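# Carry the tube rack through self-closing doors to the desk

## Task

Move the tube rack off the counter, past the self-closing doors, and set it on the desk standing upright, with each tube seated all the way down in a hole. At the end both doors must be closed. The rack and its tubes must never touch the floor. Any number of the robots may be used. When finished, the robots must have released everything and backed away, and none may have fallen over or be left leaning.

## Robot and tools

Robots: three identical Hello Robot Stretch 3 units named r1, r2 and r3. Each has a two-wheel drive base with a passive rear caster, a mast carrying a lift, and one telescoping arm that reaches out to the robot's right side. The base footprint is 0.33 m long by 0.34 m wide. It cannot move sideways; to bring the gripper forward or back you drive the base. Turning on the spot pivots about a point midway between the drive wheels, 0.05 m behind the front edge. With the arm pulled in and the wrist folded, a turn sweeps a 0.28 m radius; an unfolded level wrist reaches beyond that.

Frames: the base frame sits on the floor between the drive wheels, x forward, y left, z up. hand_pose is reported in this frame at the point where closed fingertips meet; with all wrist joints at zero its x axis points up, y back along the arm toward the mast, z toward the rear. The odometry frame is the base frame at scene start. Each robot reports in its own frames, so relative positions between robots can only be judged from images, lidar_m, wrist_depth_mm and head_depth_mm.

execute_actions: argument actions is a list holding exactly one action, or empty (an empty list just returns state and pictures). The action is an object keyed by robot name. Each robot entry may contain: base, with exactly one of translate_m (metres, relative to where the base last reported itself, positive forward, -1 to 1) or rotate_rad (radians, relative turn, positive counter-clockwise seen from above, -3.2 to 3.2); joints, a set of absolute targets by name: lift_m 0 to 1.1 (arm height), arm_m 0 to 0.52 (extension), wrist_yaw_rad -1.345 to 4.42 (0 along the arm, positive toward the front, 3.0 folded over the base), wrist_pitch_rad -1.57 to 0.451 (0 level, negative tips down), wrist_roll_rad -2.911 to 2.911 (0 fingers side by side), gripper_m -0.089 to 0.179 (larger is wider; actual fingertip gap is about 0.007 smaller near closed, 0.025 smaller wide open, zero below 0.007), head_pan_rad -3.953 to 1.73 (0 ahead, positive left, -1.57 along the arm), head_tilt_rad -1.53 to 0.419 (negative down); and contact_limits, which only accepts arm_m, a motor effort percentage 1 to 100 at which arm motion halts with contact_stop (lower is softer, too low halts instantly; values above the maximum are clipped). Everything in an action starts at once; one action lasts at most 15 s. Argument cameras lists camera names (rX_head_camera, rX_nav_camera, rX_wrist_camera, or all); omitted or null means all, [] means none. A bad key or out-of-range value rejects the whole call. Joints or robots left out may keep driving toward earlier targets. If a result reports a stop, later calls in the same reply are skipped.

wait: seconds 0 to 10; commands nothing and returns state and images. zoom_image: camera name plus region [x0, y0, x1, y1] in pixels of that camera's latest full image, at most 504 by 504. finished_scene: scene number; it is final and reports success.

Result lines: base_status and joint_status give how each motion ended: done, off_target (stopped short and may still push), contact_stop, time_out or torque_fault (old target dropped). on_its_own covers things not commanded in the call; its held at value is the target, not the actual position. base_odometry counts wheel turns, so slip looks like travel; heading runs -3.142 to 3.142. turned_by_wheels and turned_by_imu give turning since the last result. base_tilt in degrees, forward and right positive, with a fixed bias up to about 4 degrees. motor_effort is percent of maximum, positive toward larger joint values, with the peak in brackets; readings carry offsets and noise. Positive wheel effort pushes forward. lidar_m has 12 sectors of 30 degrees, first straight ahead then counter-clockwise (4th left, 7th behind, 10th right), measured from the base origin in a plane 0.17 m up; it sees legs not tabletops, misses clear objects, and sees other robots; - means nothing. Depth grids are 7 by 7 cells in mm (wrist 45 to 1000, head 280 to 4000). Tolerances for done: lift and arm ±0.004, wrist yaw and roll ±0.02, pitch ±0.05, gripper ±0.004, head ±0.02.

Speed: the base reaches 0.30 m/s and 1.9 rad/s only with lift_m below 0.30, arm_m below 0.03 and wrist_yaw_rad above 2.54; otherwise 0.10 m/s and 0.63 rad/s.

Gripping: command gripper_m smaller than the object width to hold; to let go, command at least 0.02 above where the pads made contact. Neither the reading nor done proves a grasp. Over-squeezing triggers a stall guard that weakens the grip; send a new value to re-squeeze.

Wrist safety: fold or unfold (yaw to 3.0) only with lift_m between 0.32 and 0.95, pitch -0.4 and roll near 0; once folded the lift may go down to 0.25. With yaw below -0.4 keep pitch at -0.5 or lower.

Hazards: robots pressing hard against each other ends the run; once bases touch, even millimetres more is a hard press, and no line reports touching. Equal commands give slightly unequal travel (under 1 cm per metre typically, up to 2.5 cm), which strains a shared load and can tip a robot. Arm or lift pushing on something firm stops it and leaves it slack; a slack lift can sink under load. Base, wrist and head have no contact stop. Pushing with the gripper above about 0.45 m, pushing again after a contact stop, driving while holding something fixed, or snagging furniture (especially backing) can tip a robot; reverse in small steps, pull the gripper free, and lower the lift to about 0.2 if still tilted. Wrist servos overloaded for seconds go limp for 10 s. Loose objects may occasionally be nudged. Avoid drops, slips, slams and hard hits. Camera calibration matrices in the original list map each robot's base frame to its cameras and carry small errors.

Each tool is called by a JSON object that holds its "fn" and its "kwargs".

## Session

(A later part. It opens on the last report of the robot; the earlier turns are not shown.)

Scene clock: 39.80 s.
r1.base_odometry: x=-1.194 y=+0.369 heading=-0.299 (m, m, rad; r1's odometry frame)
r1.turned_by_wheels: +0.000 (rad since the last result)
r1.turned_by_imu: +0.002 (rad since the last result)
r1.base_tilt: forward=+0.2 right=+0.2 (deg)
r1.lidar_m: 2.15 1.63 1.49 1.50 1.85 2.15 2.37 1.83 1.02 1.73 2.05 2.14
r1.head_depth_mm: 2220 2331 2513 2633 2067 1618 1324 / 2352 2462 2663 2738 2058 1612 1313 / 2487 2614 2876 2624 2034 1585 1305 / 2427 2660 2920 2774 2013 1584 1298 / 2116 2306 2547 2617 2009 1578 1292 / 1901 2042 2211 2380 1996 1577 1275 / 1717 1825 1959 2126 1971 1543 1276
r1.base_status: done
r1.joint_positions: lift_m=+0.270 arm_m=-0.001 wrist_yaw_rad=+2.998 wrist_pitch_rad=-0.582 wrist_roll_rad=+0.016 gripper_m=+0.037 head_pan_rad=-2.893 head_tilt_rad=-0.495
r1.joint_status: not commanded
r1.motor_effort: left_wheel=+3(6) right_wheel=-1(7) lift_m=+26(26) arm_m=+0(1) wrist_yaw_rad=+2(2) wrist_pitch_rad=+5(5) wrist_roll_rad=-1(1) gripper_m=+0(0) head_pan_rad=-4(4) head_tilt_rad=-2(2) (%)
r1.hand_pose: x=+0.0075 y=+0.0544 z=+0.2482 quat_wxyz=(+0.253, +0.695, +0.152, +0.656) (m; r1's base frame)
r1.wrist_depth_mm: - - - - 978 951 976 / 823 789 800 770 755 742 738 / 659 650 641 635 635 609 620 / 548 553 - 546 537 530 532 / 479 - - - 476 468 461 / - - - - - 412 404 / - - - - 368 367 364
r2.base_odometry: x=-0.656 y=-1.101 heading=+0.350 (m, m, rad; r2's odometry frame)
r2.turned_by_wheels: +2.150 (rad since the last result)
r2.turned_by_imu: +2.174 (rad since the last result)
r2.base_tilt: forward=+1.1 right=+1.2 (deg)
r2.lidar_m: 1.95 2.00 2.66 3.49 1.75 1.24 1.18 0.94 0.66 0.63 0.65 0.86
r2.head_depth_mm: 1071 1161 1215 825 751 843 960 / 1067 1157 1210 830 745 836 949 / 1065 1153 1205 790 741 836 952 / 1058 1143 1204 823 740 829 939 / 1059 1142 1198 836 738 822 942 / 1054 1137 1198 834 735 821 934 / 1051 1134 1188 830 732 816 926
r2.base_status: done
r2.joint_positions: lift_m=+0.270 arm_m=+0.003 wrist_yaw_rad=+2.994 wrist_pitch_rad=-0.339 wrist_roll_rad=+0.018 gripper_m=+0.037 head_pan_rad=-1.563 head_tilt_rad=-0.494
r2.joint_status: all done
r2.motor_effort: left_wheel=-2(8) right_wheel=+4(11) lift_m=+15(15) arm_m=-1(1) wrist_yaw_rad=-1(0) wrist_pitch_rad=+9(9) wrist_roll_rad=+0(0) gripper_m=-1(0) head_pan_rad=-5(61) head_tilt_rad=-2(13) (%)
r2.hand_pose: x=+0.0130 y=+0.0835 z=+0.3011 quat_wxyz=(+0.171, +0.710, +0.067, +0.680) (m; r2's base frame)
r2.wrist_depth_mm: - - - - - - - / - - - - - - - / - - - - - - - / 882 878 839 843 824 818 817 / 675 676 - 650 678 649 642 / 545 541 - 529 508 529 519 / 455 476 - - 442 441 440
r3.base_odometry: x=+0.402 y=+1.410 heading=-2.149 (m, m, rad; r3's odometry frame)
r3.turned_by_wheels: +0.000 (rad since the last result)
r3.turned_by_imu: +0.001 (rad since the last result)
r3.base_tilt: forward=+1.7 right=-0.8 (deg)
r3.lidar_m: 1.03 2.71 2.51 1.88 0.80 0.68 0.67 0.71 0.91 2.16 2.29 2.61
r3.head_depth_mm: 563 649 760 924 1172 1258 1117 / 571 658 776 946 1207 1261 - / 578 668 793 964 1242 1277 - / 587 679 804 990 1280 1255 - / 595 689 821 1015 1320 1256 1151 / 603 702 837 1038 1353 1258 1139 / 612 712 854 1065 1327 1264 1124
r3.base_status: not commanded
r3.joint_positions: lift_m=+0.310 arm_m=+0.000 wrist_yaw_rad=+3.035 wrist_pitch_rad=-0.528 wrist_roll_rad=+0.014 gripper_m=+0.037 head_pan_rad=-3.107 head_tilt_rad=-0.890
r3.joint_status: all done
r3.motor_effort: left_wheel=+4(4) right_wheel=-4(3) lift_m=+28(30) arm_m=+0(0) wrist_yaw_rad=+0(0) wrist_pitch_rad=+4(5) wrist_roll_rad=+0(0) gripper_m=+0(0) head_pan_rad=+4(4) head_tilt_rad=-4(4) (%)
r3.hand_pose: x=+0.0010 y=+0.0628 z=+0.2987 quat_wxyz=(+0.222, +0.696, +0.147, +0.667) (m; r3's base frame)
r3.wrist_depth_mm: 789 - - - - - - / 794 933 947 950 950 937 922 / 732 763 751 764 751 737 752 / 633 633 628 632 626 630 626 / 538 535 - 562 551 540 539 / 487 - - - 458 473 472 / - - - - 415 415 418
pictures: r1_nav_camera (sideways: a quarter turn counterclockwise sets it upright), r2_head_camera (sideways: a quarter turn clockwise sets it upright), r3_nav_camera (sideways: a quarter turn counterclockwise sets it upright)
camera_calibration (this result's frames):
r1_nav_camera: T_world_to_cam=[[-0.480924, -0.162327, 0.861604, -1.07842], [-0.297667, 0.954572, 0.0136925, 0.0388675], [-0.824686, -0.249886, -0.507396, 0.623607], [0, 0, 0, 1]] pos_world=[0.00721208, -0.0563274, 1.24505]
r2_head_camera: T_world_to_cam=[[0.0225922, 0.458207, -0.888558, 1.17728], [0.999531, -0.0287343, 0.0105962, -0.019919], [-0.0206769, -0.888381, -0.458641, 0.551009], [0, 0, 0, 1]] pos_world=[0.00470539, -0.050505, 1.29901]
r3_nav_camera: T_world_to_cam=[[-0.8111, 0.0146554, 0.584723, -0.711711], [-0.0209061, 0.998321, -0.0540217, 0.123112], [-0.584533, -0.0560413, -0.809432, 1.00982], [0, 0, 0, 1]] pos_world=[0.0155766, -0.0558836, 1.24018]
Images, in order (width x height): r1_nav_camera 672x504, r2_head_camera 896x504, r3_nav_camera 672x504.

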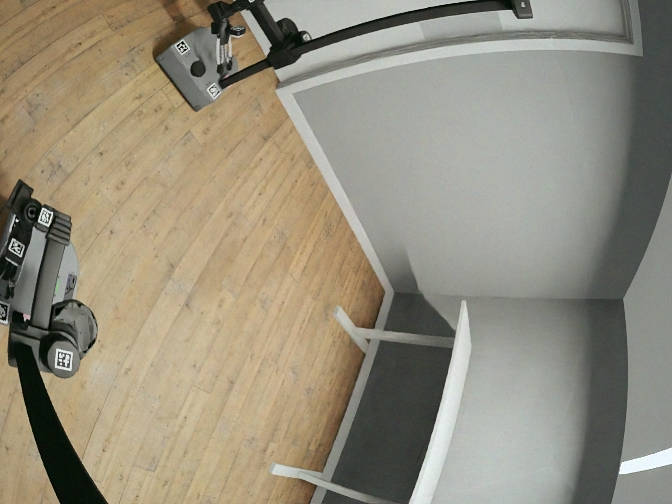

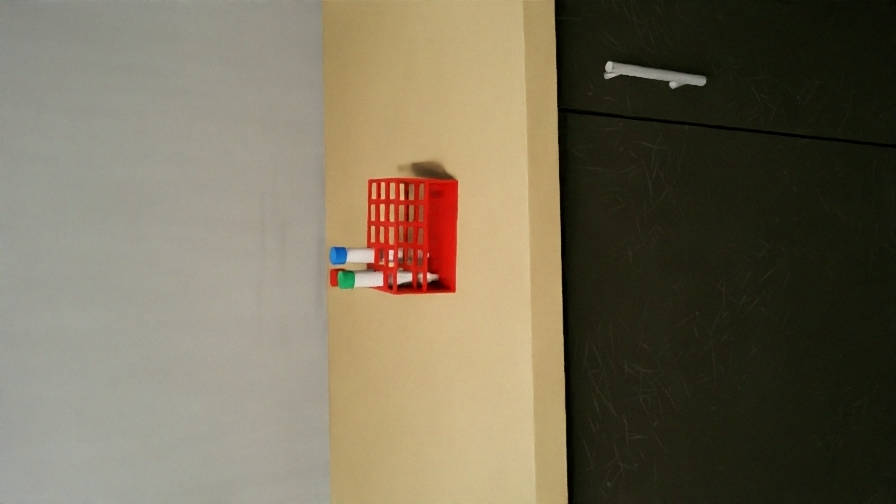

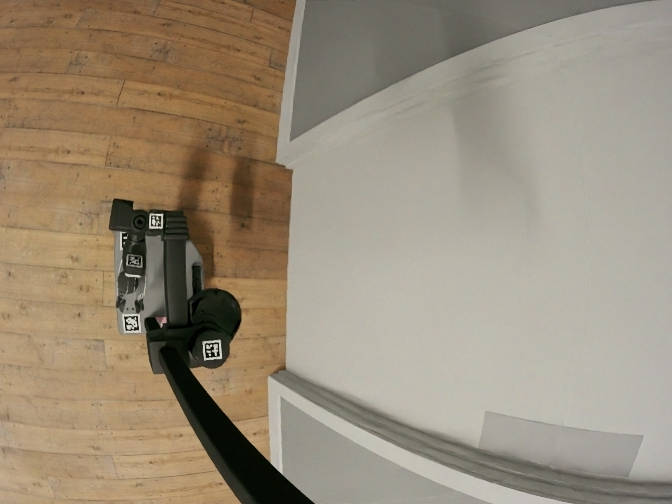

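{"fn": "execute_actions", "kwargs": {"actions": [{"r1":{"base":{"rotate_rad":1.15},"joints":{"head_pan_rad":-3.1,"head_tilt_rad":-0.7}},"r3":{"base":{"rotate_rad":-0.15}},"r2":{"joints":{"lift_m":0.4,"wrist_pitch_rad":-0.4}}}], "cameras": []}}

{"fn": "execute_actions", "kwargs": {"actions": [{"r3":{"base":{"translate_m":-0.55}},"r2":{"joints":{"lift_m":0.88,"wrist_yaw_rad":0}}}], "cameras": ["r3_nav_camera"]}}

{"fn": "execute_actions", "kwargs": {"actions": [{"r3":{"base":{"translate_m":-0.3}},"r2":{"joints":{"lift_m":0.86,"wrist_pitch_rad":0,"wrist_roll_rad":0,"gripper_m":0.179,"arm_m":0.1}}}], "cameras": []}}

{"fn": "execute_actions", "kwargs": {"actions": [{"r3":{"base":{"translate_m":-0.3}},"r2":{"joints":{"arm_m":0.3}}}], "cameras": ["r1_nav_camera","r3_nav_camera","r2_wrist_camera"]}}

Scene clock: 48.53 s.
r1.base_odometry: x=-1.194 y=+0.369 heading=+0.850 (m, m, rad; r1's odometry frame)
r1.turned_by_wheels: +1.150 (rad since the last result)
r1.turned_by_imu: +1.143 (rad since the last result)
r1.base_tilt: forward=+0.2 right=+0.2 (deg)
r1.lidar_m: 1.49 1.53 2.00 2.16 2.50 1.75 1.02 1.73 2.22 2.14 2.20 1.57
r1.head_depth_mm: 1388 1558 1773 1950 1689 1397 1195 / 1426 1573 1771 1954 1665 1382 1187 / 1402 1594 1805 1927 1607 1378 1181 / 1460 1621 1802 1887 1486 1365 1174 / 1446 1614 1835 1342 1503 1367 1165 / 1436 1616 1842 1984 1603 1354 1160 / 1449 1590 1788 1903 1591 1337 1147
r1.base_status: done
r1.joint_positions: lift_m=+0.270 arm_m=-0.001 wrist_yaw_rad=+2.998 wrist_pitch_rad=-0.582 wrist_roll_rad=+0.016 gripper_m=+0.037 head_pan_rad=-3.093 head_tilt_rad=-0.692
r1.joint_status: all done
r1.motor_effort: left_wheel=-4(10) right_wheel=+3(8) lift_m=+26(26) arm_m=+0(0) wrist_yaw_rad=+2(3) wrist_pitch_rad=+5(5) wrist_roll_rad=-1(1) gripper_m=-1(1) head_pan_rad=-4(24) head_tilt_rad=-4(22) (%)
r1.hand_pose: x=+0.0075 y=+0.0544 z=+0.2481 quat_wxyz=(+0.253, +0.695, +0.152, +0.656) (m; r1's base frame)
r1.wrist_depth_mm: - - - - 986 983 969 / 818 789 786 777 779 754 770 / 649 640 631 639 640 616 622 / 550 555 - 548 528 534 526 / 491 - - - 476 466 456 / - - - - - 414 403 / - - - - 366 365 367
r2.base_odometry: x=-0.656 y=-1.101 heading=+0.350 (m, m, rad; r2's odometry frame)
r2.turned_by_wheels: +0.000 (rad since the last result)
r2.turned_by_imu: +0.000 (rad since the last result)
r2.base_tilt: forward=+1.1 right=+1.3 (deg)
r2.lidar_m: 1.95 2.01 2.67 3.49 1.75 1.24 1.18 0.94 0.66 0.63 0.65 0.86
r2.head_depth_mm: 1073 1160 1211 825 749 845 957 / 1068 1152 1211 829 745 839 953 / 1062 1156 1209 790 742 835 947 / 1062 1152 1200 824 739 828 941 / 1065 1141 1200 830 739 828 934 / 1052 1139 1194 831 731 821 935 / 1053 1135 1192 832 731 819 926
r2.base_status: not commanded
r2.joint_positions: lift_m=+0.400 arm_m=+0.003 wrist_yaw_rad=+2.994 wrist_pitch_rad=-0.414 wrist_roll_rad=+0.018 gripper_m=+0.037 head_pan_rad=-1.563 head_tilt_rad=-0.494
r2.joint_status: all done
r2.motor_effort: left_wheel=-2(2) right_wheel=+3(4) lift_m=+33(33) arm_m=-1(1) wrist_yaw_rad=+0(0) wrist_pitch_rad=+8(9) wrist_roll_rad=+0(0) gripper_m=-1(0) head_pan_rad=-5(5) head_tilt_rad=-2(2) (%)
r2.hand_pose: x=+0.0117 y=+0.0749 z=+0.4131 quat_wxyz=(+0.197, +0.706, +0.093, +0.673) (m; r2's base frame)
r2.wrist_depth_mm: - - - - - - - / - - - - - - - / - - - - - - - / - 983 986 - 976 964 982 / 791 780 - 775 807 767 773 / 653 638 - 635 615 641 645 / 565 562 - 573 554 542 538
r3.base_odometry: x=+0.402 y=+1.410 heading=-2.299 (m, m, rad; r3's odometry frame)
r3.turned_by_wheels: -0.150 (rad since the last result)
r3.turned_by_imu: -0.147 (rad since the last result)
r3.base_tilt: forward=+1.7 right=-0.8 (deg)
r3.lidar_m: 0.99 2.59 2.50 2.15 0.94 0.71 0.67 0.68 0.80 1.77 2.19 2.74
r3.head_depth_mm: 583 676 802 986 1188 1254 1114 / 583 673 799 981 1271 1256 - / 583 673 799 981 1266 1272 - / 581 672 797 979 1260 1257 - / 580 671 798 979 1260 1260 1148 / 581 671 795 975 1260 1262 1136 / 579 671 793 972 1260 1255 1126
r3.base_status: done
r3.joint_positions: lift_m=+0.310 arm_m=+0.000 wrist_yaw_rad=+3.035 wrist_pitch_rad=-0.528 wrist_roll_rad=+0.014 gripper_m=+0.037 head_pan_rad=-3.107 head_tilt_rad=-0.890
r3.joint_status: not commanded
r3.motor_effort: left_wheel=+4(9) right_wheel=-4(9) lift_m=+28(28) arm_m=+0(0) wrist_yaw_rad=-1(0) wrist_pitch_rad=+5(5) wrist_roll_rad=+0(0) gripper_m=+0(0) head_pan_rad=+5(4) head_tilt_rad=-5(4) (%)
r3.hand_pose: x=+0.0010 y=+0.0628 z=+0.2987 quat_wxyz=(+0.222, +0.696, +0.147, +0.667) (m; r3's base frame)
r3.wrist_depth_mm: 994 - - - - - - / 898 945 944 928 928 932 934 / 763 750 755 756 742 750 753 / 627 634 631 634 632 626 626 / 532 538 - 566 555 538 539 / 487 - - - 459 469 475 / - - - - 417 416 415
pictures: none
No camera images: the call's "cameras" was empty. Leave "cameras" out to get every camera's image.

Scene clock: 54.97 s.
r1.base_odometry: x=-1.194 y=+0.369 heading=+0.850 (m, m, rad; r1's odometry frame)
r1.turned_by_wheels: +0.000 (rad since the last result)
r1.turned_by_imu: +0.002 (rad since the last result)
r1.base_tilt: forward=+0.1 right=+0.2 (deg)
r1.lidar_m: 1.49 1.52 2.00 2.16 2.51 1.75 1.57 1.73 2.22 2.14 2.19 1.57
r1.head_depth_mm: 1390 1555 1777 1953 1676 1398 1193 / 1659 1606 1784 1943 1662 1380 1188 / 1584 1811 2058 1979 1648 1372 1177 / 1579 1775 1962 1904 1630 1368 1172 / 1535 1717 1889 1936 1619 1348 1166 / 1494 1679 1877 1988 1603 1347 1165 / 1451 1591 1784 1914 1594 1335 1155
r1.base_status: not commanded
r1.joint_positions: lift_m=+0.270 arm_m=-0.001 wrist_yaw_rad=+2.998 wrist_pitch_rad=-0.582 wrist_roll_rad=+0.016 gripper_m=+0.037 head_pan_rad=-3.093 head_tilt_rad=-0.692
r1.joint_status: not commanded
r1.motor_effort: left_wheel=-4(4) right_wheel=+3(3) lift_m=+26(26) arm_m=+0(0) wrist_yaw_rad=+2(2) wrist_pitch_rad=+5(5) wrist_roll_rad=+0(1) gripper_m=+0(1) head_pan_rad=-4(4) head_tilt_rad=-4(4) (%)
r1.hand_pose: x=+0.0075 y=+0.0544 z=+0.2481 quat_wxyz=(+0.253, +0.695, +0.152, +0.656) (m; r1's base frame)
r1.wrist_depth_mm: - - - - 971 998 952 / 801 804 796 760 743 756 749 / 667 649 642 638 630 632 620 / 550 543 - 551 533 540 530 / 480 - - - 471 453 456 / - - - - - 408 408 / - - - - 372 367 361
r2.base_odometry: x=-0.656 y=-1.101 heading=+0.350 (m, m, rad; r2's odometry frame)
r2.turned_by_wheels: +0.000 (rad since the last result)
r2.turned_by_imu: +0.000 (rad since the last result)
r2.base_tilt: forward=+1.1 right=+1.3 (deg)
r2.lidar_m: 1.95 2.00 2.67 3.49 1.76 1.24 1.18 0.93 0.66 0.63 0.65 0.87
r2.head_depth_mm: 1070 1159 1226 829 746 840 940 / 1071 1157 1208 828 746 837 941 / 1063 1148 1210 792 744 827 - / 1060 1145 1208 826 738 821 940 / 1057 1133 1200 832 734 826 937 / 1055 1133 1198 833 732 819 933 / 1048 1135 1192 835 732 813 924
r2.base_status: not commanded
r2.joint_positions: lift_m=+0.880 arm_m=+0.003 wrist_yaw_rad=+0.002 wrist_pitch_rad=-0.415 wrist_roll_rad=+0.018 gripper_m=+0.037 head_pan_rad=-1.563 head_tilt_rad=-0.494
r2.joint_status: all done
r2.motor_effort: left_wheel=-2(2) right_wheel=+4(4) lift_m=+33(33) arm_m=-1(1) wrist_yaw_rad=-2(3) wrist_pitch_rad=+8(8) wrist_roll_rad=+0(0) gripper_m=-1(0) head_pan_rad=-4(4) head_tilt_rad=-3(3) (%)
r2.hand_pose: x=-0.0210 y=-0.3724 z=+0.8929 quat_wxyz=(+0.686, +0.145, -0.698, -0.146) (m; r2's base frame)
r2.wrist_depth_mm: 870 836 793 613 725 672 646 / 386 377 374 373 376 376 378 / 421 424 420 424 420 426 424 / 462 470 470 475 469 467 474 / 527 524 527 528 523 530 529 / 596 605 619 613 636 612 622 / 723 709 706 717 722 730 707
r3.base_odometry: x=+0.768 y=+1.821 heading=-2.299 (m, m, rad; r3's odometry frame)
r3.turned_by_wheels: +0.000 (rad since the last result)
r3.turned_by_imu: +0.001 (rad since the last result)
r3.base_tilt: forward=+1.7 right=-0.8 (deg)
r3.lidar_m: 1.54 3.17 2.74 0.35 0.35 0.34 0.27 0.27 0.30 0.47 2.25 2.89
r3.head_depth_mm: - 297 354 449 613 1096 1113 / - 293 339 425 568 851 - / - 288 325 402 530 752 - / - - 312 383 497 707 - / - - 303 365 467 645 918 / - - 298 349 441 598 889 / - - 291 334 417 556 833
r3.base_status: translate_m off_target (by the wheels' count: -0.5498 of -0.5500)
r3.joint_positions: lift_m=+0.310 arm_m=+0.000 wrist_yaw_rad=+3.035 wrist_pitch_rad=-0.528 wrist_roll_rad=+0.014 gripper_m=+0.037 head_pan_rad=-3.106 head_tilt_rad=-0.894
r3.joint_status: not commanded
r3.on_its_own: left_wheel is at rest, and its effort (-21) is outside its rest range (-18 to +18); right_wheel is at rest, and its effort (-35) is outside its rest range (-18 to +18)
r3.motor_effort: left_wheel=-21(77) right_wheel=-35(84) lift_m=+27(28) arm_m=+0(0) wrist_yaw_rad=+0(1) wrist_pitch_rad=+5(5) wrist_roll_rad=+0(0) gripper_m=+0(0) head_pan_rad=+4(4) head_tilt_rad=-1(4) (%)
r3.hand_pose: x=+0.0010 y=+0.0627 z=+0.2987 quat_wxyz=(+0.222, +0.696, +0.147, +0.667) (m; r3's base frame)
r3.wrist_depth_mm: 806 - - - - - - / 878 378 850 916 939 934 946 / 759 698 732 755 742 738 741 / 636 619 595 629 624 616 621 / 542 535 - 561 558 532 534 / 475 - - - 460 472 468 / - - - - 418 417 419
pictures: r3_nav_camera (sideways: a quarter turn counterclockwise sets it upright)
camera_calibration (this result's frames):
r3_nav_camera: T_world_to_cam=[[-0.813796, 0.0137903, 0.580987, -0.706826], [-0.0216042, 0.99831, -0.0539571, 0.123032], [-0.580749, -0.0564618, -0.812123, 1.01329], [0, 0, 0, 1]] pos_world=[0.0159135, -0.0558645, 1.24021]
Images, in order (width x height): r3_nav_camera 672x504.

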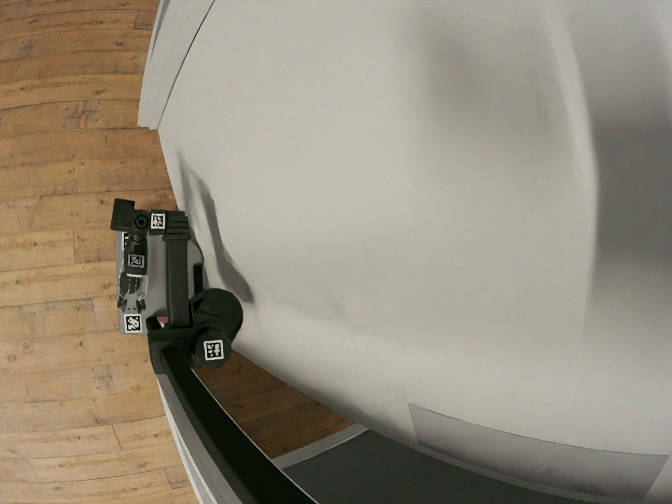

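Scene clock: 58.93 s.
r1.base_odometry: x=-1.194 y=+0.369 heading=+0.850 (m, m, rad; r1's odometry frame)
r1.turned_by_wheels: +0.000 (rad since the last result)
r1.turned_by_imu: +0.001 (rad since the last result)
r1.base_tilt: forward=+0.2 right=+0.1 (deg)
r1.lidar_m: 1.49 1.52 2.00 2.15 2.50 1.75 1.70 1.73 2.22 2.14 2.19 1.58
r1.head_depth_mm: 1390 1560 1767 1959 1674 1397 1192 / 3202 1606 1783 1951 1652 1388 1189 / 3185 3580 2591 1998 1649 1373 1181 / 1833 2044 2206 2036 1635 1365 1172 / 1701 1899 2150 2004 1621 1355 1165 / 1565 1736 1953 1992 1618 1350 1163 / 1468 1619 1797 1911 1598 1340 1153
r1.base_status: not commanded
r1.joint_positions: lift_m=+0.270 arm_m=-0.001 wrist_yaw_rad=+2.998 wrist_pitch_rad=-0.582 wrist_roll_rad=+0.016 gripper_m=+0.037 head_pan_rad=-3.093 head_tilt_rad=-0.692
r1.joint_status: not commanded
r1.motor_effort: left_wheel=-4(4) right_wheel=+3(3) lift_m=+26(26) arm_m=+0(0) wrist_yaw_rad=+2(3) wrist_pitch_rad=+6(5) wrist_roll_rad=-1(1) gripper_m=+1(0) head_pan_rad=-4(4) head_tilt_rad=-4(4) (%)
r1.hand_pose: x=+0.0075 y=+0.0544 z=+0.2481 quat_wxyz=(+0.253, +0.695, +0.152, +0.656) (m; r1's base frame)
r1.wrist_depth_mm: - - - - - 967 970 / 817 789 771 771 755 772 752 / 661 642 631 655 634 625 627 / 544 554 - 552 537 539 533 / 481 - - - 468 463 456 / - - - - - 406 406 / - - - - 367 366 360
r2.base_odometry: x=-0.656 y=-1.101 heading=+0.350 (m, m, rad; r2's odometry frame)
r2.turned_by_wheels: +0.000 (rad since the last result)
r2.turned_by_imu: +0.000 (rad since the last result)
r2.base_tilt: forward=+1.1 right=+1.3 (deg)
r2.lidar_m: 1.95 2.00 2.67 3.48 1.76 1.24 1.18 0.93 0.66 0.63 0.65 0.86
r2.head_depth_mm: 1071 1153 1223 826 747 802 - / 1065 1155 1217 830 746 - - / 1065 1154 1216 788 705 - - / 1067 1147 1206 822 700 822 938 / 1056 1147 1203 829 738 827 938 / 1053 1141 1195 829 733 822 932 / 1052 1140 1191 833 729 812 931
r2.base_status: not commanded
r2.joint_positions: lift_m=+0.860 arm_m=+0.100 wrist_yaw_rad=+0.001 wrist_pitch_rad=-0.021 wrist_roll_rad=+0.005 gripper_m=+0.179 head_pan_rad=-1.563 head_tilt_rad=-0.494
r2.joint_status: all done
r2.motor_effort: left_wheel=-3(3) right_wheel=+4(3) lift_m=+15(29) arm_m=+2(4) wrist_yaw_rad=-1(2) wrist_pitch_rad=+12(12) wrist_roll_rad=-3(3) gripper_m=+0(99) head_pan_rad=-5(5) head_tilt_rad=-2(2) (%)
r2.hand_pose: x=-0.0211 y=-0.5003 z=+0.9696 quat_wxyz=(+0.705, +0.008, -0.709, -0.007) (m; r2's base frame)
r2.wrist_depth_mm: 853 831 841 880 858 858 865 / 912 902 873 886 881 893 866 / 896 908 936 888 914 907 911 / 616 625 624 463 636 639 635 / 339 368 343 342 346 340 380 / 301 329 297 300 300 315 - / 336 336 334 334 338 336 338
r3.base_odometry: x=+0.967 y=+2.045 heading=-2.299 (m, m, rad; r3's odometry frame)
r3.turned_by_wheels: +0.000 (rad since the last result)
r3.turned_by_imu: -0.001 (rad since the last result)
r3.base_tilt: forward=+1.7 right=-0.7 (deg)
r3.lidar_m: 1.84 3.47 0.34 0.35 0.92 1.18 0.29 0.25 0.25 0.29 0.49 2.92
r3.head_depth_mm: 1851 2175 1952 1652 1422 1245 1117 / 332 397 514 1611 1423 1253 - / 300 351 426 542 737 1210 - / 286 318 376 462 594 844 - / - 294 336 402 500 664 870 / - - 303 356 431 547 716 / - - 287 320 379 466 603
r3.base_status: done
r3.joint_positions: lift_m=+0.310 arm_m=+0.000 wrist_yaw_rad=+3.035 wrist_pitch_rad=-0.528 wrist_roll_rad=+0.014 gripper_m=+0.037 head_pan_rad=-3.106 head_tilt_rad=-0.894
r3.joint_status: not commanded
r3.motor_effort: left_wheel=-17(34) right_wheel=-16(49) lift_m=+27(27) arm_m=+0(0) wrist_yaw_rad=+1(0) wrist_pitch_rad=+5(5) wrist_roll_rad=+0(0) gripper_m=+0(0) head_pan_rad=+3(4) head_tilt_rad=-1(2) (%)
r3.hand_pose: x=+0.0010 y=+0.0627 z=+0.2987 quat_wxyz=(+0.222, +0.696, +0.147, +0.667) (m; r3's base frame)
r3.wrist_depth_mm: 793 - 890 693 370 - - / 855 891 920 748 413 889 932 / 765 760 752 697 471 752 747 / 627 631 627 612 548 626 623 / 543 543 - 559 551 534 534 / 485 - - - 456 468 471 / - - - - 420 420 419
pictures: none
No camera images: the call's "cameras" was empty. Leave "cameras" out to get every camera's image.

Scene clock: 62.93 s.
r1.base_odometry: x=-1.194 y=+0.369 heading=+0.850 (m, m, rad; r1's odometry frame)
r1.turned_by_wheels: +0.000 (rad since the last result)
r1.turned_by_imu: +0.001 (rad since the last result)
r1.base_tilt: forward=+0.2 right=+0.1 (deg)
r1.lidar_m: 1.49 1.53 2.00 2.16 2.50 1.74 1.69 1.73 2.22 2.14 2.19 1.57
r1.head_depth_mm: 1391 1560 1763 1954 1677 1394 1190 / 3257 1612 1787 1951 1666 1386 1184 / 3329 3519 2617 1994 1642 1375 1179 / 3222 2438 2367 2026 1645 1365 1177 / 1849 2064 2319 2015 1621 1353 1165 / 1637 1800 1997 1996 1616 1346 1165 / 1476 1614 1799 1929 1589 1339 1150
r1.base_status: not commanded
r1.joint_positions: lift_m=+0.270 arm_m=-0.001 wrist_yaw_rad=+2.998 wrist_pitch_rad=-0.582 wrist_roll_rad=+0.016 gripper_m=+0.037 head_pan_rad=-3.093 head_tilt_rad=-0.692
r1.joint_status: not commanded
r1.motor_effort: left_wheel=-4(4) right_wheel=+3(3) lift_m=+26(26) arm_m=+1(1) wrist_yaw_rad=+2(1) wrist_pitch_rad=+5(6) wrist_roll_rad=-1(1) gripper_m=+0(0) head_pan_rad=-4(4) head_tilt_rad=-4(4) (%)
r1.hand_pose: x=+0.0075 y=+0.0544 z=+0.2481 quat_wxyz=(+0.253, +0.695, +0.152, +0.656) (m; r1's base frame)
r1.wrist_depth_mm: - - - - - 956 937 / 773 805 786 795 781 730 728 / 656 647 650 628 640 631 624 / 557 545 - 552 541 537 532 / 487 - - - 477 459 461 / - - - - - 411 405 / - - - - 366 368 364
r2.base_odometry: x=-0.656 y=-1.101 heading=+0.350 (m, m, rad; r2's odometry frame)
r2.turned_by_wheels: +0.000 (rad since the last result)
r2.turned_by_imu: +0.000 (rad since the last result)
r2.base_tilt: forward=+1.1 right=+1.3 (deg)
r2.lidar_m: 1.95 2.01 2.67 3.49 1.75 1.24 1.18 0.93 0.66 0.63 0.65 0.86
r2.head_depth_mm: 1073 1159 1211 847 - 852 979 / 1071 1152 1205 916 - 837 953 / 1072 1153 1209 913 - 835 947 / 1062 1149 1208 824 748 828 943 / 1057 1143 1206 834 736 824 937 / 1055 1145 1197 834 735 821 934 / 1049 1137 1196 833 732 819 930
r2.base_status: not commanded
r2.joint_positions: lift_m=+0.860 arm_m=+0.300 wrist_yaw_rad=+0.001 wrist_pitch_rad=-0.021 wrist_roll_rad=+0.005 gripper_m=+0.179 head_pan_rad=-1.563 head_tilt_rad=-0.494
r2.joint_status: all done
r2.motor_effort: left_wheel=-2(2) right_wheel=+3(4) lift_m=+15(15) arm_m=+2(2) wrist_yaw_rad=-1(2) wrist_pitch_rad=+11(12) wrist_roll_rad=-3(3) gripper_m=+0(1) head_pan_rad=-5(5) head_tilt_rad=-1(2) (%)
r2.hand_pose: x=-0.0212 y=-0.7004 z=+0.9698 quat_wxyz=(+0.705, +0.008, -0.709, -0.007) (m; r2's base frame)
r2.wrist_depth_mm: 671 668 657 671 655 669 664 / 697 693 688 697 679 686 694 / 706 705 715 718 716 698 704 / 625 627 530 469 540 654 655 / 335 372 285 275 305 344 380 / 245 216 231 233 227 226 - / 172 174 175 175 175 176 169
r3.base_odometry: x=+1.167 y=+2.268 heading=-2.299 (m, m, rad; r3's odometry frame)
r3.turned_by_wheels: +0.000 (rad since the last result)
r3.turned_by_imu: -0.001 (rad since the last result)
r3.base_tilt: forward=+1.7 right=-0.7 (deg)
r3.lidar_m: 2.14 0.51 0.57 0.88 0.89 1.15 1.81 0.24 0.23 0.24 0.32 0.83
r3.head_depth_mm: 1620 1881 1940 1650 1425 1258 1117 / 1619 1870 1961 1649 1421 1252 - / 1669 1907 1954 1654 1431 1266 - / 1700 1966 1973 1641 1428 1252 - / 1687 1933 1969 1658 1433 796 918 / 1677 1929 1923 400 461 560 690 / 1668 294 298 334 384 451 545
r3.base_status: done
r3.joint_positions: lift_m=+0.310 arm_m=+0.000 wrist_yaw_rad=+3.035 wrist_pitch_rad=-0.528 wrist_roll_rad=+0.014 gripper_m=+0.037 head_pan_rad=-3.106 head_tilt_rad=-0.894
r3.joint_status: not commanded
r3.motor_effort: left_wheel=-10(26) right_wheel=-6(27) lift_m=+26(27) arm_m=+0(0) wrist_yaw_rad=+1(1) wrist_pitch_rad=+5(5) wrist_roll_rad=+0(0) gripper_m=+0(0) head_pan_rad=+4(4) head_tilt_rad=-2(2) (%)
r3.hand_pose: x=+0.0010 y=+0.0627 z=+0.2987 quat_wxyz=(+0.222, +0.696, +0.147, +0.667) (m; r3's base frame)
r3.wrist_depth_mm: 766 - 863 910 910 601 431 / 839 854 906 937 880 618 460 / 773 761 760 755 743 625 517 / 629 628 629 624 622 605 595 / 545 541 - 562 551 537 539 / 485 - - - 459 470 471 / - - - - 417 417 417
pictures: r1_nav_camera (sideways: a quarter turn counterclockwise sets it upright), r2_wrist_camera, r3_nav_camera (sideways: a quarter turn counterclockwise sets it upright)
camera_calibration (this result's frames):
r1_nav_camera: T_world_to_cam=[[-0.662265, -0.0711064, 0.745888, -0.926456], [-0.103517, 0.994623, 0.00290691, 0.0517269], [-0.742085, -0.0752871, -0.666065, 0.829522], [0, 0, 0, 1]] pos_world=[0.00737092, -0.0548733, 1.2434]
r2_wrist_camera: T_world_to_cam=[[-0.99954, -0.0303066, -0.00114884, -0.0368099], [-0.00524263, 0.209969, -0.977694, 1.12139], [0.0298718, -0.977238, -0.210031, -0.319065], [0, 0, 0, 1]] pos_world=[-0.0213829, -0.548375, 1.02932]
r3_nav_camera: T_world_to_cam=[[-0.813796, 0.0137903, 0.580986, -0.706826], [-0.0216042, 0.99831, -0.0539571, 0.123032], [-0.580748, -0.0564618, -0.812123, 1.01329], [0, 0, 0, 1]] pos_world=[0.0159135, -0.0558645, 1.24021]
Images, in order (width x height): r1_nav_camera 672x504, r2_wrist_camera 644x364, r3_nav_camera 672x504.

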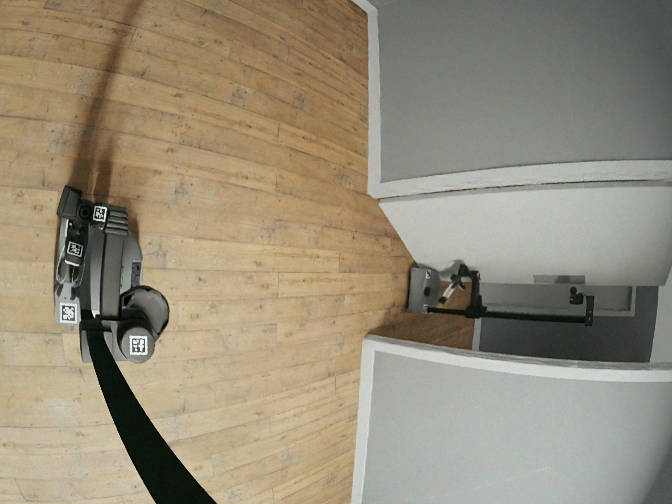

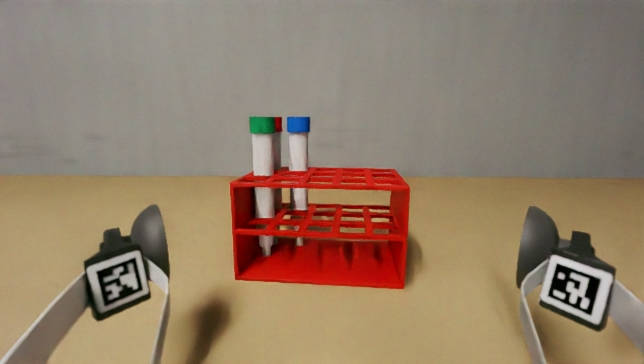

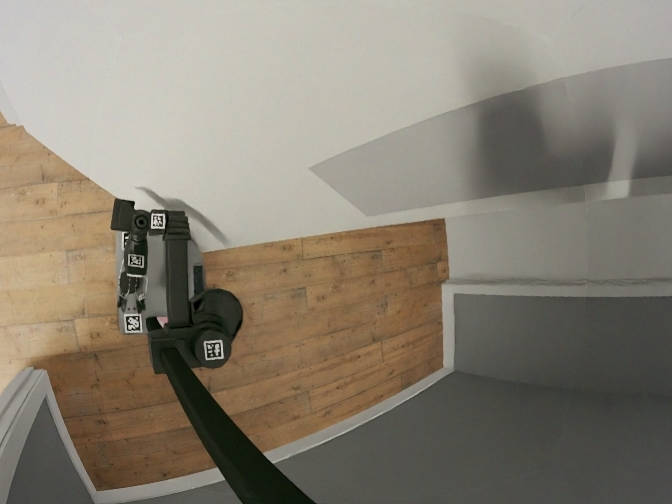

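{"fn": "execute_actions", "kwargs": {"actions": [{"r3":{"base":{"rotate_rad":0.75}},"r2":{"base":{"translate_m":0.035},"joints":{"wrist_yaw_rad":-0.09,"lift_m":0.85,"arm_m":0.35}},"r1":{"base":{"translate_m":-0.4}}}], "cameras": ["r2_wrist_camera"]}}

{"fn": "execute_actions", "kwargs": {"actions": [{"r3":{"base":{"translate_m":-0.22}},"r1":{"base":{"translate_m":-0.4}},"r2":{"joints":{"arm_m":0.405}}}], "cameras": ["r2_wrist_camera"]}}

Scene clock: 76.30 s.
r1.base_odometry: x=-1.458 y=+0.068 heading=+0.850 (m, m, rad; r1's odometry frame)
r1.turned_by_wheels: +0.000 (rad since the last result)
r1.turned_by_imu: +0.002 (rad since the last result)
r1.base_tilt: forward=+0.2 right=+0.2 (deg)
r1.lidar_m: 1.89 1.93 2.53 2.22 1.90 1.31 1.31 1.37 1.69 2.16 2.21 2.00
r1.head_depth_mm: 1078 1176 1332 1550 1674 1396 1193 / 3006 3328 1431 1568 1666 1382 1184 / 2987 3290 2729 2052 1655 1371 1175 / 3034 3251 2070 1999 1628 1373 1171 / 1627 1818 2000 2000 1624 1358 1166 / 1416 1563 1749 1866 1606 1343 1154 / 1262 1379 1519 1709 1605 1339 1152
r1.base_status: done
r1.joint_positions: lift_m=+0.270 arm_m=-0.001 wrist_yaw_rad=+2.998 wrist_pitch_rad=-0.582 wrist_roll_rad=+0.016 gripper_m=+0.037 head_pan_rad=-3.093 head_tilt_rad=-0.692
r1.joint_status: not commanded
r1.motor_effort: left_wheel=-4(12) right_wheel=+3(5) lift_m=+26(26) arm_m=+0(1) wrist_yaw_rad=+2(1) wrist_pitch_rad=+5(6) wrist_roll_rad=+0(1) gripper_m=-1(0) head_pan_rad=-4(4) head_tilt_rad=-3(4) (%)
r1.hand_pose: x=+0.0075 y=+0.0544 z=+0.2481 quat_wxyz=(+0.253, +0.695, +0.152, +0.656) (m; r1's base frame)
r1.wrist_depth_mm: - - - - 975 960 982 / 797 791 786 796 753 769 747 / 657 645 638 635 637 622 622 / 555 546 - 558 527 536 524 / 480 - - - 474 462 461 / - - - - - 407 401 / - - - - 367 367 364
r2.base_odometry: x=-0.624 y=-1.089 heading=+0.350 (m, m, rad; r2's odometry frame)
r2.turned_by_wheels: +0.000 (rad since the last result)
r2.turned_by_imu: +0.000 (rad since the last result)
r2.base_tilt: forward=+1.1 right=+1.3 (deg)
r2.lidar_m: 1.92 1.97 2.61 3.49 1.81 1.28 1.22 0.93 0.66 0.63 0.65 0.86
r2.head_depth_mm: 1071 1160 1214 825 - - 973 / 1065 1152 1214 912 768 836 951 / 1064 1156 1207 - 771 832 945 / 1059 1154 1205 826 749 827 942 / 1054 1144 1200 830 734 821 934 / 1047 1142 1195 829 733 822 930 / 1051 1135 1184 831 726 815 922
r2.base_status: done
r2.joint_positions: lift_m=+0.850 arm_m=+0.350 wrist_yaw_rad=-0.088 wrist_pitch_rad=-0.020 wrist_roll_rad=+0.005 gripper_m=+0.179 head_pan_rad=-1.563 head_tilt_rad=-0.494
r2.joint_status: all done
r2.motor_effort: left_wheel=-2(3) right_wheel=+3(7) lift_m=+15(14) arm_m=+2(3) wrist_yaw_rad=-2(2) wrist_pitch_rad=+11(11) wrist_roll_rad=-3(3) gripper_m=+0(0) head_pan_rad=-4(5) head_tilt_rad=-2(2) (%)
r2.hand_pose: x=-0.0439 y=-0.7494 z=+0.9599 quat_wxyz=(+0.704, -0.024, -0.708, -0.039) (m; r2's base frame)
r2.wrist_depth_mm: 579 590 601 617 640 648 673 / 595 609 624 655 647 658 691 / 619 626 634 672 682 688 724 / 569 573 426 431 430 590 595 / 307 336 214 242 223 311 346 / 223 198 206 206 200 206 - / 153 160 160 160 162 162 154
r3.base_odometry: x=+1.167 y=+2.268 heading=-1.550 (m, m, rad; r3's odometry frame)
r3.turned_by_wheels: +0.749 (rad since the last result)
r3.turned_by_imu: +0.736 (rad since the last result)
r3.base_tilt: forward=+1.7 right=-0.7 (deg)
r3.lidar_m: 0.51 0.72 0.88 0.95 1.45 0.34 0.27 0.27 0.30 0.46 3.74 1.74
r3.head_depth_mm: - 298 357 1570 1417 1248 1121 / - 293 339 424 593 1229 - / - 287 324 402 532 756 - / - - 312 384 497 707 - / - - 303 365 467 647 917 / - - 298 348 439 596 882 / - - 290 332 415 552 827
r3.base_status: done
r3.joint_positions: lift_m=+0.310 arm_m=+0.000 wrist_yaw_rad=+3.035 wrist_pitch_rad=-0.528 wrist_roll_rad=+0.014 gripper_m=+0.037 head_pan_rad=-3.106 head_tilt_rad=-0.894
r3.joint_status: not commanded
r3.on_its_own: left_wheel is at rest, and its effort (-24) is outside its rest range (-18 to +18)
r3.motor_effort: left_wheel=-24(30) right_wheel=+2(20) lift_m=+26(26) arm_m=+0(0) wrist_yaw_rad=+1(1) wrist_pitch_rad=+5(5) wrist_roll_rad=+0(0) gripper_m=+0(0) head_pan_rad=+3(3) head_tilt_rad=-2(3) (%)
r3.hand_pose: x=+0.0010 y=+0.0627 z=+0.2987 quat_wxyz=(+0.222, +0.696, +0.147, +0.667) (m; r3's base frame)
r3.wrist_depth_mm: - - - - 881 786 695 / 950 950 939 948 913 846 746 / 755 757 744 746 749 744 748 / 632 630 631 627 629 626 629 / 542 543 - 566 552 542 538 / 485 - - - 457 471 471 / - - - - 418 419 419
pictures: r2_wrist_camera
camera_calibration (this result's frames):
r2_wrist_camera: T_world_to_cam=[[-0.998277, 0.0586684, -0.00114865, 0.00570191], [0.0134427, 0.209592, -0.977696, 1.12233], [-0.0571192, -0.976027, -0.21002, -0.371298], [0, 0, 0, 1]] pos_world=[-0.0306033, -0.597964, 1.01933]
Images, in order (width x height): r2_wrist_camera 644x364.

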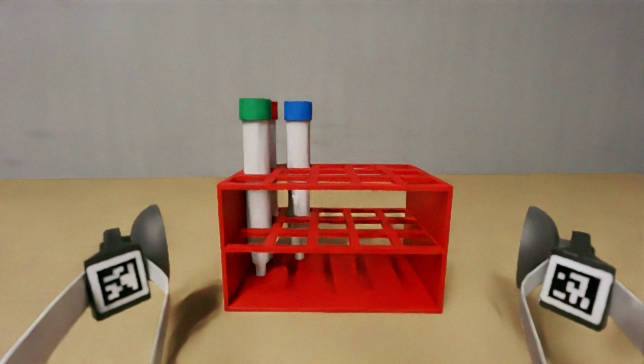

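Scene clock: 79.47 s.
r1.base_odometry: x=-1.722 y=-0.232 heading=+0.850 (m, m, rad; r1's odometry frame)
r1.turned_by_wheels: +0.000 (rad since the last result)
r1.turned_by_imu: +0.001 (rad since the last result)
r1.base_tilt: forward=+0.2 right=+0.2 (deg)
r1.lidar_m: 2.28 2.34 2.34 2.12 1.30 0.92 1.55 1.02 1.15 2.19 2.24 2.42
r1.head_depth_mm: 2551 2531 942 1046 1244 1391 1197 / 2714 2989 2782 1995 1315 1379 1187 / 2747 3009 2744 2061 1645 1373 1175 / 2717 2982 2443 1969 1629 1365 1175 / 2760 3107 1760 1877 1628 1362 1166 / 1440 1580 1687 1859 1606 1342 1154 / 1199 1285 1394 1503 1552 1342 1149
r1.base_status: done
r1.joint_positions: lift_m=+0.270 arm_m=-0.001 wrist_yaw_rad=+2.998 wrist_pitch_rad=-0.582 wrist_roll_rad=+0.016 gripper_m=+0.037 head_pan_rad=-3.093 head_tilt_rad=-0.692
r1.joint_status: not commanded
r1.motor_effort: left_wheel=-4(14) right_wheel=+3(6) lift_m=+26(26) arm_m=+0(0) wrist_yaw_rad=+3(1) wrist_pitch_rad=+5(6) wrist_roll_rad=-1(1) gripper_m=-1(1) head_pan_rad=-4(5) head_tilt_rad=-3(3) (%)
r1.hand_pose: x=+0.0075 y=+0.0544 z=+0.2481 quat_wxyz=(+0.253, +0.695, +0.152, +0.656) (m; r1's base frame)
r1.wrist_depth_mm: - - - - 965 959 968 / 814 777 781 769 750 762 766 / 660 637 638 643 635 628 616 / 553 534 - 558 545 533 525 / 483 - - - 480 454 457 / - - - - - 409 414 / - - - - 369 370 364
r2.base_odometry: x=-0.624 y=-1.089 heading=+0.350 (m, m, rad; r2's odometry frame)
r2.turned_by_wheels: +0.000 (rad since the last result)
r2.turned_by_imu: +0.000 (rad since the last result)
r2.base_tilt: forward=+1.1 right=+1.3 (deg)
r2.lidar_m: 1.92 1.96 2.62 3.49 1.81 1.28 1.22 0.93 0.66 0.63 0.65 0.86
r2.head_depth_mm: 1068 1159 1208 848 - - 962 / 1060 1147 1216 - 756 836 952 / 1065 1142 1210 - 752 831 948 / 1054 1147 1206 789 743 827 942 / 1051 1143 1198 832 736 819 935 / 1049 1137 1191 829 732 817 930 / 1050 1131 1191 830 727 813 927
r2.base_status: not commanded
r2.joint_positions: lift_m=+0.850 arm_m=+0.405 wrist_yaw_rad=-0.088 wrist_pitch_rad=-0.020 wrist_roll_rad=+0.005 gripper_m=+0.179 head_pan_rad=-1.563 head_tilt_rad=-0.494
r2.joint_status: all done
r2.motor_effort: left_wheel=-2(2) right_wheel=+3(3) lift_m=+15(15) arm_m=+2(3) wrist_yaw_rad=-2(2) wrist_pitch_rad=+11(11) wrist_roll_rad=-3(3) gripper_m=+0(1) head_pan_rad=-4(4) head_tilt_rad=-2(2) (%)
r2.hand_pose: x=-0.0440 y=-0.8044 z=+0.9599 quat_wxyz=(+0.704, -0.024, -0.708, -0.039) (m; r2's base frame)
r2.wrist_depth_mm: 531 542 553 569 584 595 614 / 536 551 571 577 591 625 638 / 563 577 583 593 614 644 651 / 568 577 151 175 495 584 593 / 309 336 150 179 170 119 347 / 222 199 143 155 144 132 - / 152 160 149 156 156 147 154
r3.base_odometry: x=+1.162 y=+2.488 heading=-1.550 (m, m, rad; r3's odometry frame)
r3.turned_by_wheels: +0.000 (rad since the last result)
r3.turned_by_imu: -0.001 (rad since the last result)
r3.base_tilt: forward=+1.7 right=-0.8 (deg)
r3.lidar_m: 0.73 1.01 1.01 1.10 1.67 1.69 0.28 0.26 0.26 0.33 0.72 1.53
r3.head_depth_mm: 1548 1751 1888 1647 1423 1250 1118 / 1671 1885 1971 1657 1426 1251 - / 1705 1882 1920 1615 1416 1264 - / - 295 339 416 542 767 - / - - 313 377 477 646 882 / - - 296 345 428 556 765 / - - 286 320 387 488 667
r3.base_status: done
r3.joint_positions: lift_m=+0.310 arm_m=+0.000 wrist_yaw_rad=+3.035 wrist_pitch_rad=-0.528 wrist_roll_rad=+0.014 gripper_m=+0.037 head_pan_rad=-3.106 head_tilt_rad=-0.894
r3.joint_status: not commanded
r3.motor_effort: left_wheel=-13(25) right_wheel=-4(23) lift_m=+26(26) arm_m=+0(0) wrist_yaw_rad=+1(1) wrist_pitch_rad=+5(5) wrist_roll_rad=+0(0) gripper_m=+0(0) head_pan_rad=+4(3) head_tilt_rad=-2(2) (%)
r3.hand_pose: x=+0.0010 y=+0.0627 z=+0.2987 quat_wxyz=(+0.222, +0.696, +0.147, +0.667) (m; r3's base frame)
r3.wrist_depth_mm: - - - - - 909 796 / 949 939 947 941 930 910 842 / 745 758 744 761 744 748 743 / 633 625 631 634 628 619 626 / 540 542 - 562 546 535 537 / 486 - - - 461 471 466 / - - - - 416 418 419
pictures: r2_wrist_camera
camera_calibration (this result's frames):
r2_wrist_camera: T_world_to_cam=[[-0.998261, 0.0589432, -0.00114859, 0.00907985], [0.0135003, 0.209588, -0.977696, 1.13386], [-0.0573878, -0.976011, -0.21002, -0.424975], [0, 0, 0, 1]] pos_world=[-0.0306317, -0.65296, 1.01933]
Images, in order (width x height): r2_wrist_camera 644x364.

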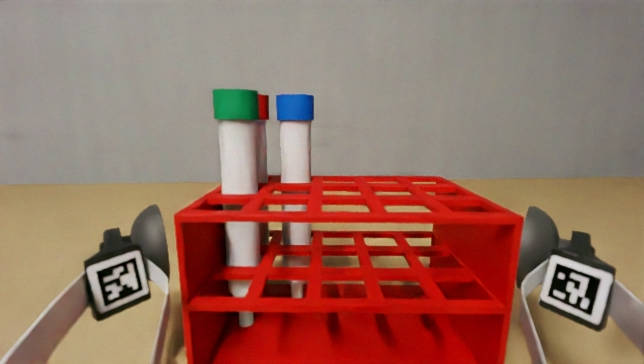

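{"fn": "execute_actions", "kwargs": {"actions": [{"r3":{"base":{"rotate_rad":0.75}},"r2":{"joints":{"gripper_m":0.08,"arm_m":0.412}}}], "cameras": []}}

{"fn": "execute_actions", "kwargs": {"actions": [{"r3":{"base":{"translate_m":-0.27}},"r2":{"joints":{"lift_m":0.89}},"r1":{"base":{"translate_m":-0.4}}}], "cameras": ["r2_wrist_camera","r1_nav_camera"]}}

Scene clock: 85.37 s.
r1.base_odometry: x=-1.722 y=-0.232 heading=+0.850 (m, m, rad; r1's odometry frame)
r1.turned_by_wheels: +0.000 (rad since the last result)
r1.turned_by_imu: +0.001 (rad since the last result)
r1.base_tilt: forward=+0.2 right=+0.1 (deg)
r1.lidar_m: 2.29 2.34 2.34 2.12 1.31 0.92 1.55 1.03 1.16 2.19 2.24 2.42
r1.head_depth_mm: 2572 2539 945 1051 1245 1398 1196 / 2683 3018 2759 1994 1313 1384 1185 / 2702 2979 2747 2055 1653 1371 1186 / 2742 3065 2678 2009 1634 1368 1172 / 2729 3020 1707 1836 1630 1357 1164 / 1484 1613 1727 1824 1602 1350 1159 / 1210 1301 1405 1525 1540 1332 1152
r1.base_status: not commanded
r1.joint_positions: lift_m=+0.270 arm_m=-0.001 wrist_yaw_rad=+2.998 wrist_pitch_rad=-0.582 wrist_roll_rad=+0.016 gripper_m=+0.037 head_pan_rad=-3.093 head_tilt_rad=-0.692
r1.joint_status: not commanded
r1.motor_effort: left_wheel=-4(3) right_wheel=+3(3) lift_m=+26(26) arm_m=+1(1) wrist_yaw_rad=+1(2) wrist_pitch_rad=+5(6) wrist_roll_rad=-1(0) gripper_m=+0(0) head_pan_rad=-3(4) head_tilt_rad=-4(3) (%)
r1.hand_pose: x=+0.0075 y=+0.0544 z=+0.2481 quat_wxyz=(+0.253, +0.695, +0.152, +0.656) (m; r1's base frame)
r1.wrist_depth_mm: - - - - 959 965 963 / 812 803 792 758 768 765 754 / 669 655 639 632 640 624 616 / 553 550 - 549 550 533 534 / 487 - - - 473 463 459 / - - - - - 405 410 / - - - - 366 370 363
r2.base_odometry: x=-0.624 y=-1.089 heading=+0.350 (m, m, rad; r2's odometry frame)
r2.turned_by_wheels: +0.000 (rad since the last result)
r2.turned_by_imu: +0.000 (rad since the last result)
r2.base_tilt: forward=+1.1 right=+1.3 (deg)
r2.lidar_m: 1.92 1.97 2.61 3.49 1.81 1.27 1.22 0.93 0.66 0.63 0.65 0.86
r2.head_depth_mm: 1071 1163 1209 847 - - 967 / 1069 1153 1205 913 756 835 954 / 1063 1149 1212 - 754 830 945 / 1057 1145 1197 793 742 826 934 / 1052 1143 1199 832 733 825 936 / 1058 1139 1201 833 732 819 927 / 1052 1131 1187 831 730 812 924
r2.base_status: not commanded
r2.joint_positions: lift_m=+0.850 arm_m=+0.412 wrist_yaw_rad=-0.089 wrist_pitch_rad=-0.020 wrist_roll_rad=+0.005 gripper_m=+0.081 head_pan_rad=-1.563 head_tilt_rad=-0.494
r2.joint_status: all done
r2.motor_effort: left_wheel=-1(2) right_wheel=+3(3) lift_m=+15(15) arm_m=+2(4) wrist_yaw_rad=-1(3) wrist_pitch_rad=+11(11) wrist_roll_rad=-3(2) gripper_m=-24(100) head_pan_rad=-5(5) head_tilt_rad=-1(1) (%)
r2.hand_pose: x=-0.0441 y=-0.8114 z=+0.9599 quat_wxyz=(+0.704, -0.024, -0.708, -0.039) (m; r2's base frame)
r2.wrist_depth_mm: 525 534 549 555 568 594 606 / 544 544 563 580 588 600 622 / 562 571 185 593 616 628 661 / 564 569 158 183 431 582 589 / 308 335 163 193 181 143 311 / 209 225 157 184 153 136 220 / - 160 156 156 156 154 162
r3.base_odometry: x=+1.162 y=+2.488 heading=-0.800 (m, m, rad; r3's odometry frame)
r3.turned_by_wheels: +0.750 (rad since the last result)
r3.turned_by_imu: +0.738 (rad since the last result)
r3.base_tilt: forward=+1.7 right=-0.8 (deg)
r3.lidar_m: 1.01 1.02 1.24 1.67 1.72 0.28 0.28 0.30 0.44 1.57 0.73 0.73
r3.head_depth_mm: - - 296 349 443 606 1102 / - - 301 358 459 632 - / - - 303 369 475 650 - / - - 309 380 493 703 - / - - 316 391 512 744 1109 / - 286 324 404 533 792 1118 / - 290 333 416 558 841 1121
r3.base_status: done
r3.joint_positions: lift_m=+0.310 arm_m=+0.000 wrist_yaw_rad=+3.035 wrist_pitch_rad=-0.528 wrist_roll_rad=+0.014 gripper_m=+0.037 head_pan_rad=-3.106 head_tilt_rad=-0.894
r3.joint_status: not commanded
r3.on_its_own: left_wheel is at rest, and its effort (-19) is outside its rest range (-18 to +18)
r3.motor_effort: left_wheel=-19(27) right_wheel=-4(11) lift_m=+27(27) arm_m=+0(0) wrist_yaw_rad=+0(0) wrist_pitch_rad=+5(5) wrist_roll_rad=+0(0) gripper_m=+0(0) head_pan_rad=+4(3) head_tilt_rad=-3(2) (%)
r3.hand_pose: x=+0.0010 y=+0.0627 z=+0.2987 quat_wxyz=(+0.222, +0.696, +0.147, +0.667) (m; r3's base frame)
r3.wrist_depth_mm: - - - - - - 947 / 946 928 955 954 928 932 903 / 757 752 759 751 745 745 754 / 609 625 627 630 627 630 614 / 342 538 - 563 552 533 540 / 331 - - - 454 471 469 / - - - - 417 419 419
pictures: none
No camera images: the call's "cameras" was empty. Leave "cameras" out to get every camera's image.

Scene clock: 89.10 s.
r1.base_odometry: x=-1.986 y=-0.533 heading=+0.850 (m, m, rad; r1's odometry frame)
r1.turned_by_wheels: +0.000 (rad since the last result)
r1.turned_by_imu: +0.001 (rad since the last result)
r1.base_tilt: forward=+0.2 right=+0.1 (deg)
r1.lidar_m: 2.68 2.75 2.52 2.10 0.70 0.56 2.82 0.82 0.75 1.48 2.27 2.84
r1.head_depth_mm: 2321 2454 2416 2108 1579 828 1042 / 2372 2628 2739 2072 1673 1380 1115 / 2371 2601 2731 2061 1651 1375 1179 / 2427 2711 2674 2028 1635 1371 1175 / 2397 2676 2645 2018 1629 1366 1169 / 2398 2657 2623 1985 1565 1343 1157 / 2284 2530 1445 1561 1510 1338 1149
r1.base_status: done
r1.joint_positions: lift_m=+0.270 arm_m=-0.001 wrist_yaw_rad=+2.998 wrist_pitch_rad=-0.582 wrist_roll_rad=+0.016 gripper_m=+0.037 head_pan_rad=-3.093 head_tilt_rad=-0.692
r1.joint_status: not commanded
r1.motor_effort: left_wheel=-3(14) right_wheel=+2(5) lift_m=+26(26) arm_m=+0(0) wrist_yaw_rad=+2(1) wrist_pitch_rad=+5(6) wrist_roll_rad=-1(1) gripper_m=+0(1) head_pan_rad=-4(3) head_tilt_rad=-3(4) (%)
r1.hand_pose: x=+0.0075 y=+0.0544 z=+0.2481 quat_wxyz=(+0.253, +0.695, +0.152, +0.656) (m; r1's base frame)
r1.wrist_depth_mm: 663 880 - - 981 969 968 / 666 807 801 773 798 743 766 / 601 642 637 634 619 629 620 / 550 551 - 550 543 537 520 / 480 - - - 486 461 461 / - - - - - 409 404 / - - - - 369 368 362
r2.base_odometry: x=-0.624 y=-1.089 heading=+0.350 (m, m, rad; r2's odometry frame)
r2.turned_by_wheels: +0.000 (rad since the last result)
r2.turned_by_imu: +0.000 (rad since the last result)
r2.base_tilt: forward=+1.0 right=+1.3 (deg)
r2.lidar_m: 1.92 1.97 2.63 3.48 1.81 1.28 1.22 0.94 0.66 0.63 0.65 0.86
r2.head_depth_mm: 1071 1158 1210 915 - 854 958 / 1067 1157 1225 - 745 838 950 / 1061 1154 1221 - 741 829 946 / 1059 1142 1201 825 740 829 938 / 1058 1141 1200 830 735 826 932 / 1058 1144 1199 833 730 817 933 / 1047 1133 1183 831 729 814 922
r2.base_status: not commanded
r2.joint_positions: lift_m=+0.889 arm_m=+0.412 wrist_yaw_rad=-0.089 wrist_pitch_rad=-0.026 wrist_roll_rad=+0.005 gripper_m=+0.081 head_pan_rad=-1.563 head_tilt_rad=-0.494
r2.joint_status: all done
r2.motor_effort: left_wheel=-2(4) right_wheel=+3(3) lift_m=+34(35) arm_m=+3(2) wrist_yaw_rad=-1(2) wrist_pitch_rad=+14(14) wrist_roll_rad=-3(3) gripper_m=-24(24) head_pan_rad=-5(6) head_tilt_rad=-2(2) (%)
r2.hand_pose: x=-0.0441 y=-0.8112 z=+0.9974 quat_wxyz=(+0.704, -0.022, -0.708, -0.041) (m; r2's base frame)
r2.wrist_depth_mm: 517 525 547 568 575 589 614 / 532 547 573 584 590 612 631 / 550 566 187 593 610 634 660 / 572 598 160 184 578 638 676 / 408 447 162 195 183 143 411 / 281 298 156 155 156 136 293 / 225 214 157 157 158 205 217
r3.base_odometry: x=+0.974 y=+2.682 heading=-0.800 (m, m, rad; r3's odometry frame)
r3.turned_by_wheels: +0.000 (rad since the last result)
r3.turned_by_imu: -0.001 (rad since the last result)
r3.base_tilt: forward=+1.7 right=-0.7 (deg)
r3.lidar_m: 1.28 1.29 1.57 1.66 1.43 0.33 0.27 0.27 0.31 0.51 1.26 0.95
r3.head_depth_mm: - 294 341 429 584 1227 1118 / - 290 330 413 549 813 - / - - 319 395 519 732 - / - - 309 380 492 700 - / - - 303 366 468 652 935 / - - 297 352 445 610 920 / - - 292 340 426 574 881
r3.base_status: done
r3.joint_positions: lift_m=+0.310 arm_m=+0.000 wrist_yaw_rad=+3.035 wrist_pitch_rad=-0.528 wrist_roll_rad=+0.014 gripper_m=+0.037 head_pan_rad=-3.106 head_tilt_rad=-0.894
r3.joint_status: not commanded
r3.motor_effort: left_wheel=-9(33) right_wheel=-3(23) lift_m=+26(27) arm_m=+0(0) wrist_yaw_rad=+1(1) wrist_pitch_rad=+5(5) wrist_roll_rad=+0(0) gripper_m=+0(0) head_pan_rad=+3(4) head_tilt_rad=-2(2) (%)
r3.hand_pose: x=+0.0010 y=+0.0627 z=+0.2987 quat_wxyz=(+0.222, +0.696, +0.147, +0.667) (m; r3's base frame)
r3.wrist_depth_mm: - - - - - - - / 943 937 928 955 934 925 932 / 756 750 759 746 745 747 752 / 631 638 636 618 626 627 627 / 539 540 - 563 549 541 533 / 484 - - - 463 471 471 / - - - - 418 417 417
pictures: r1_nav_camera (sideways: a quarter turn counterclockwise sets it upright), r2_wrist_camera
camera_calibration (this result's frames):
r1_nav_camera: T_world_to_cam=[[-0.662675, -0.071126, 0.745522, -0.925975], [-0.103519, 0.994623, 0.00287638, 0.0517666], [-0.741718, -0.0752692, -0.666475, 0.830054], [0, 0, 0, 1]] pos_world=[0.00740311, -0.0548718, 1.2434]
r2_wrist_camera: T_world_to_cam=[[-0.998239, 0.0592983, -0.00128559, 0.00987733], [0.0140321, 0.215048, -0.976503, 1.17529], [-0.0576285, -0.974802, -0.215501, -0.417317], [0, 0, 0, 1]] pos_world=[-0.0306811, -0.66013, 1.05775]
Images, in order (width x height): r1_nav_camera 672x504, r2_wrist_camera 644x364.

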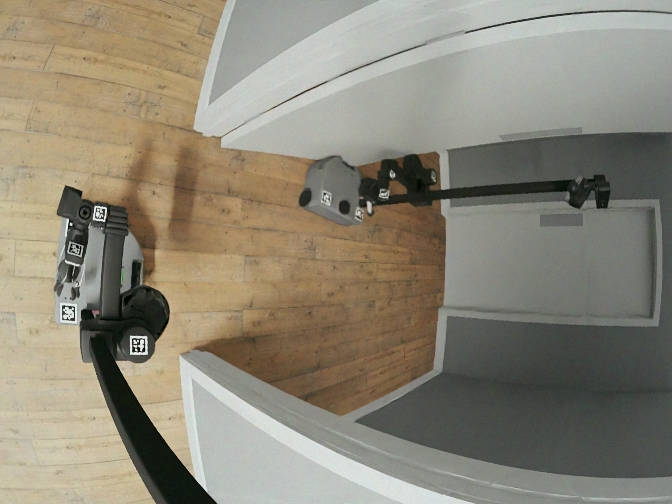

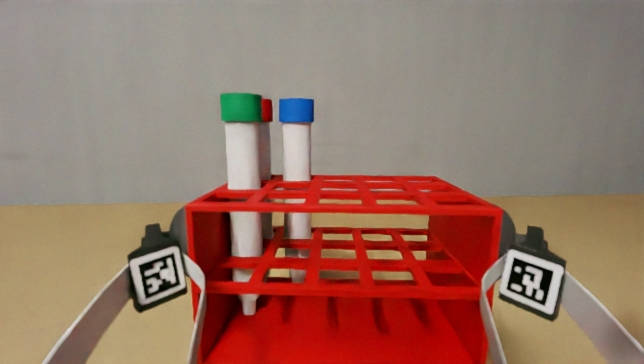

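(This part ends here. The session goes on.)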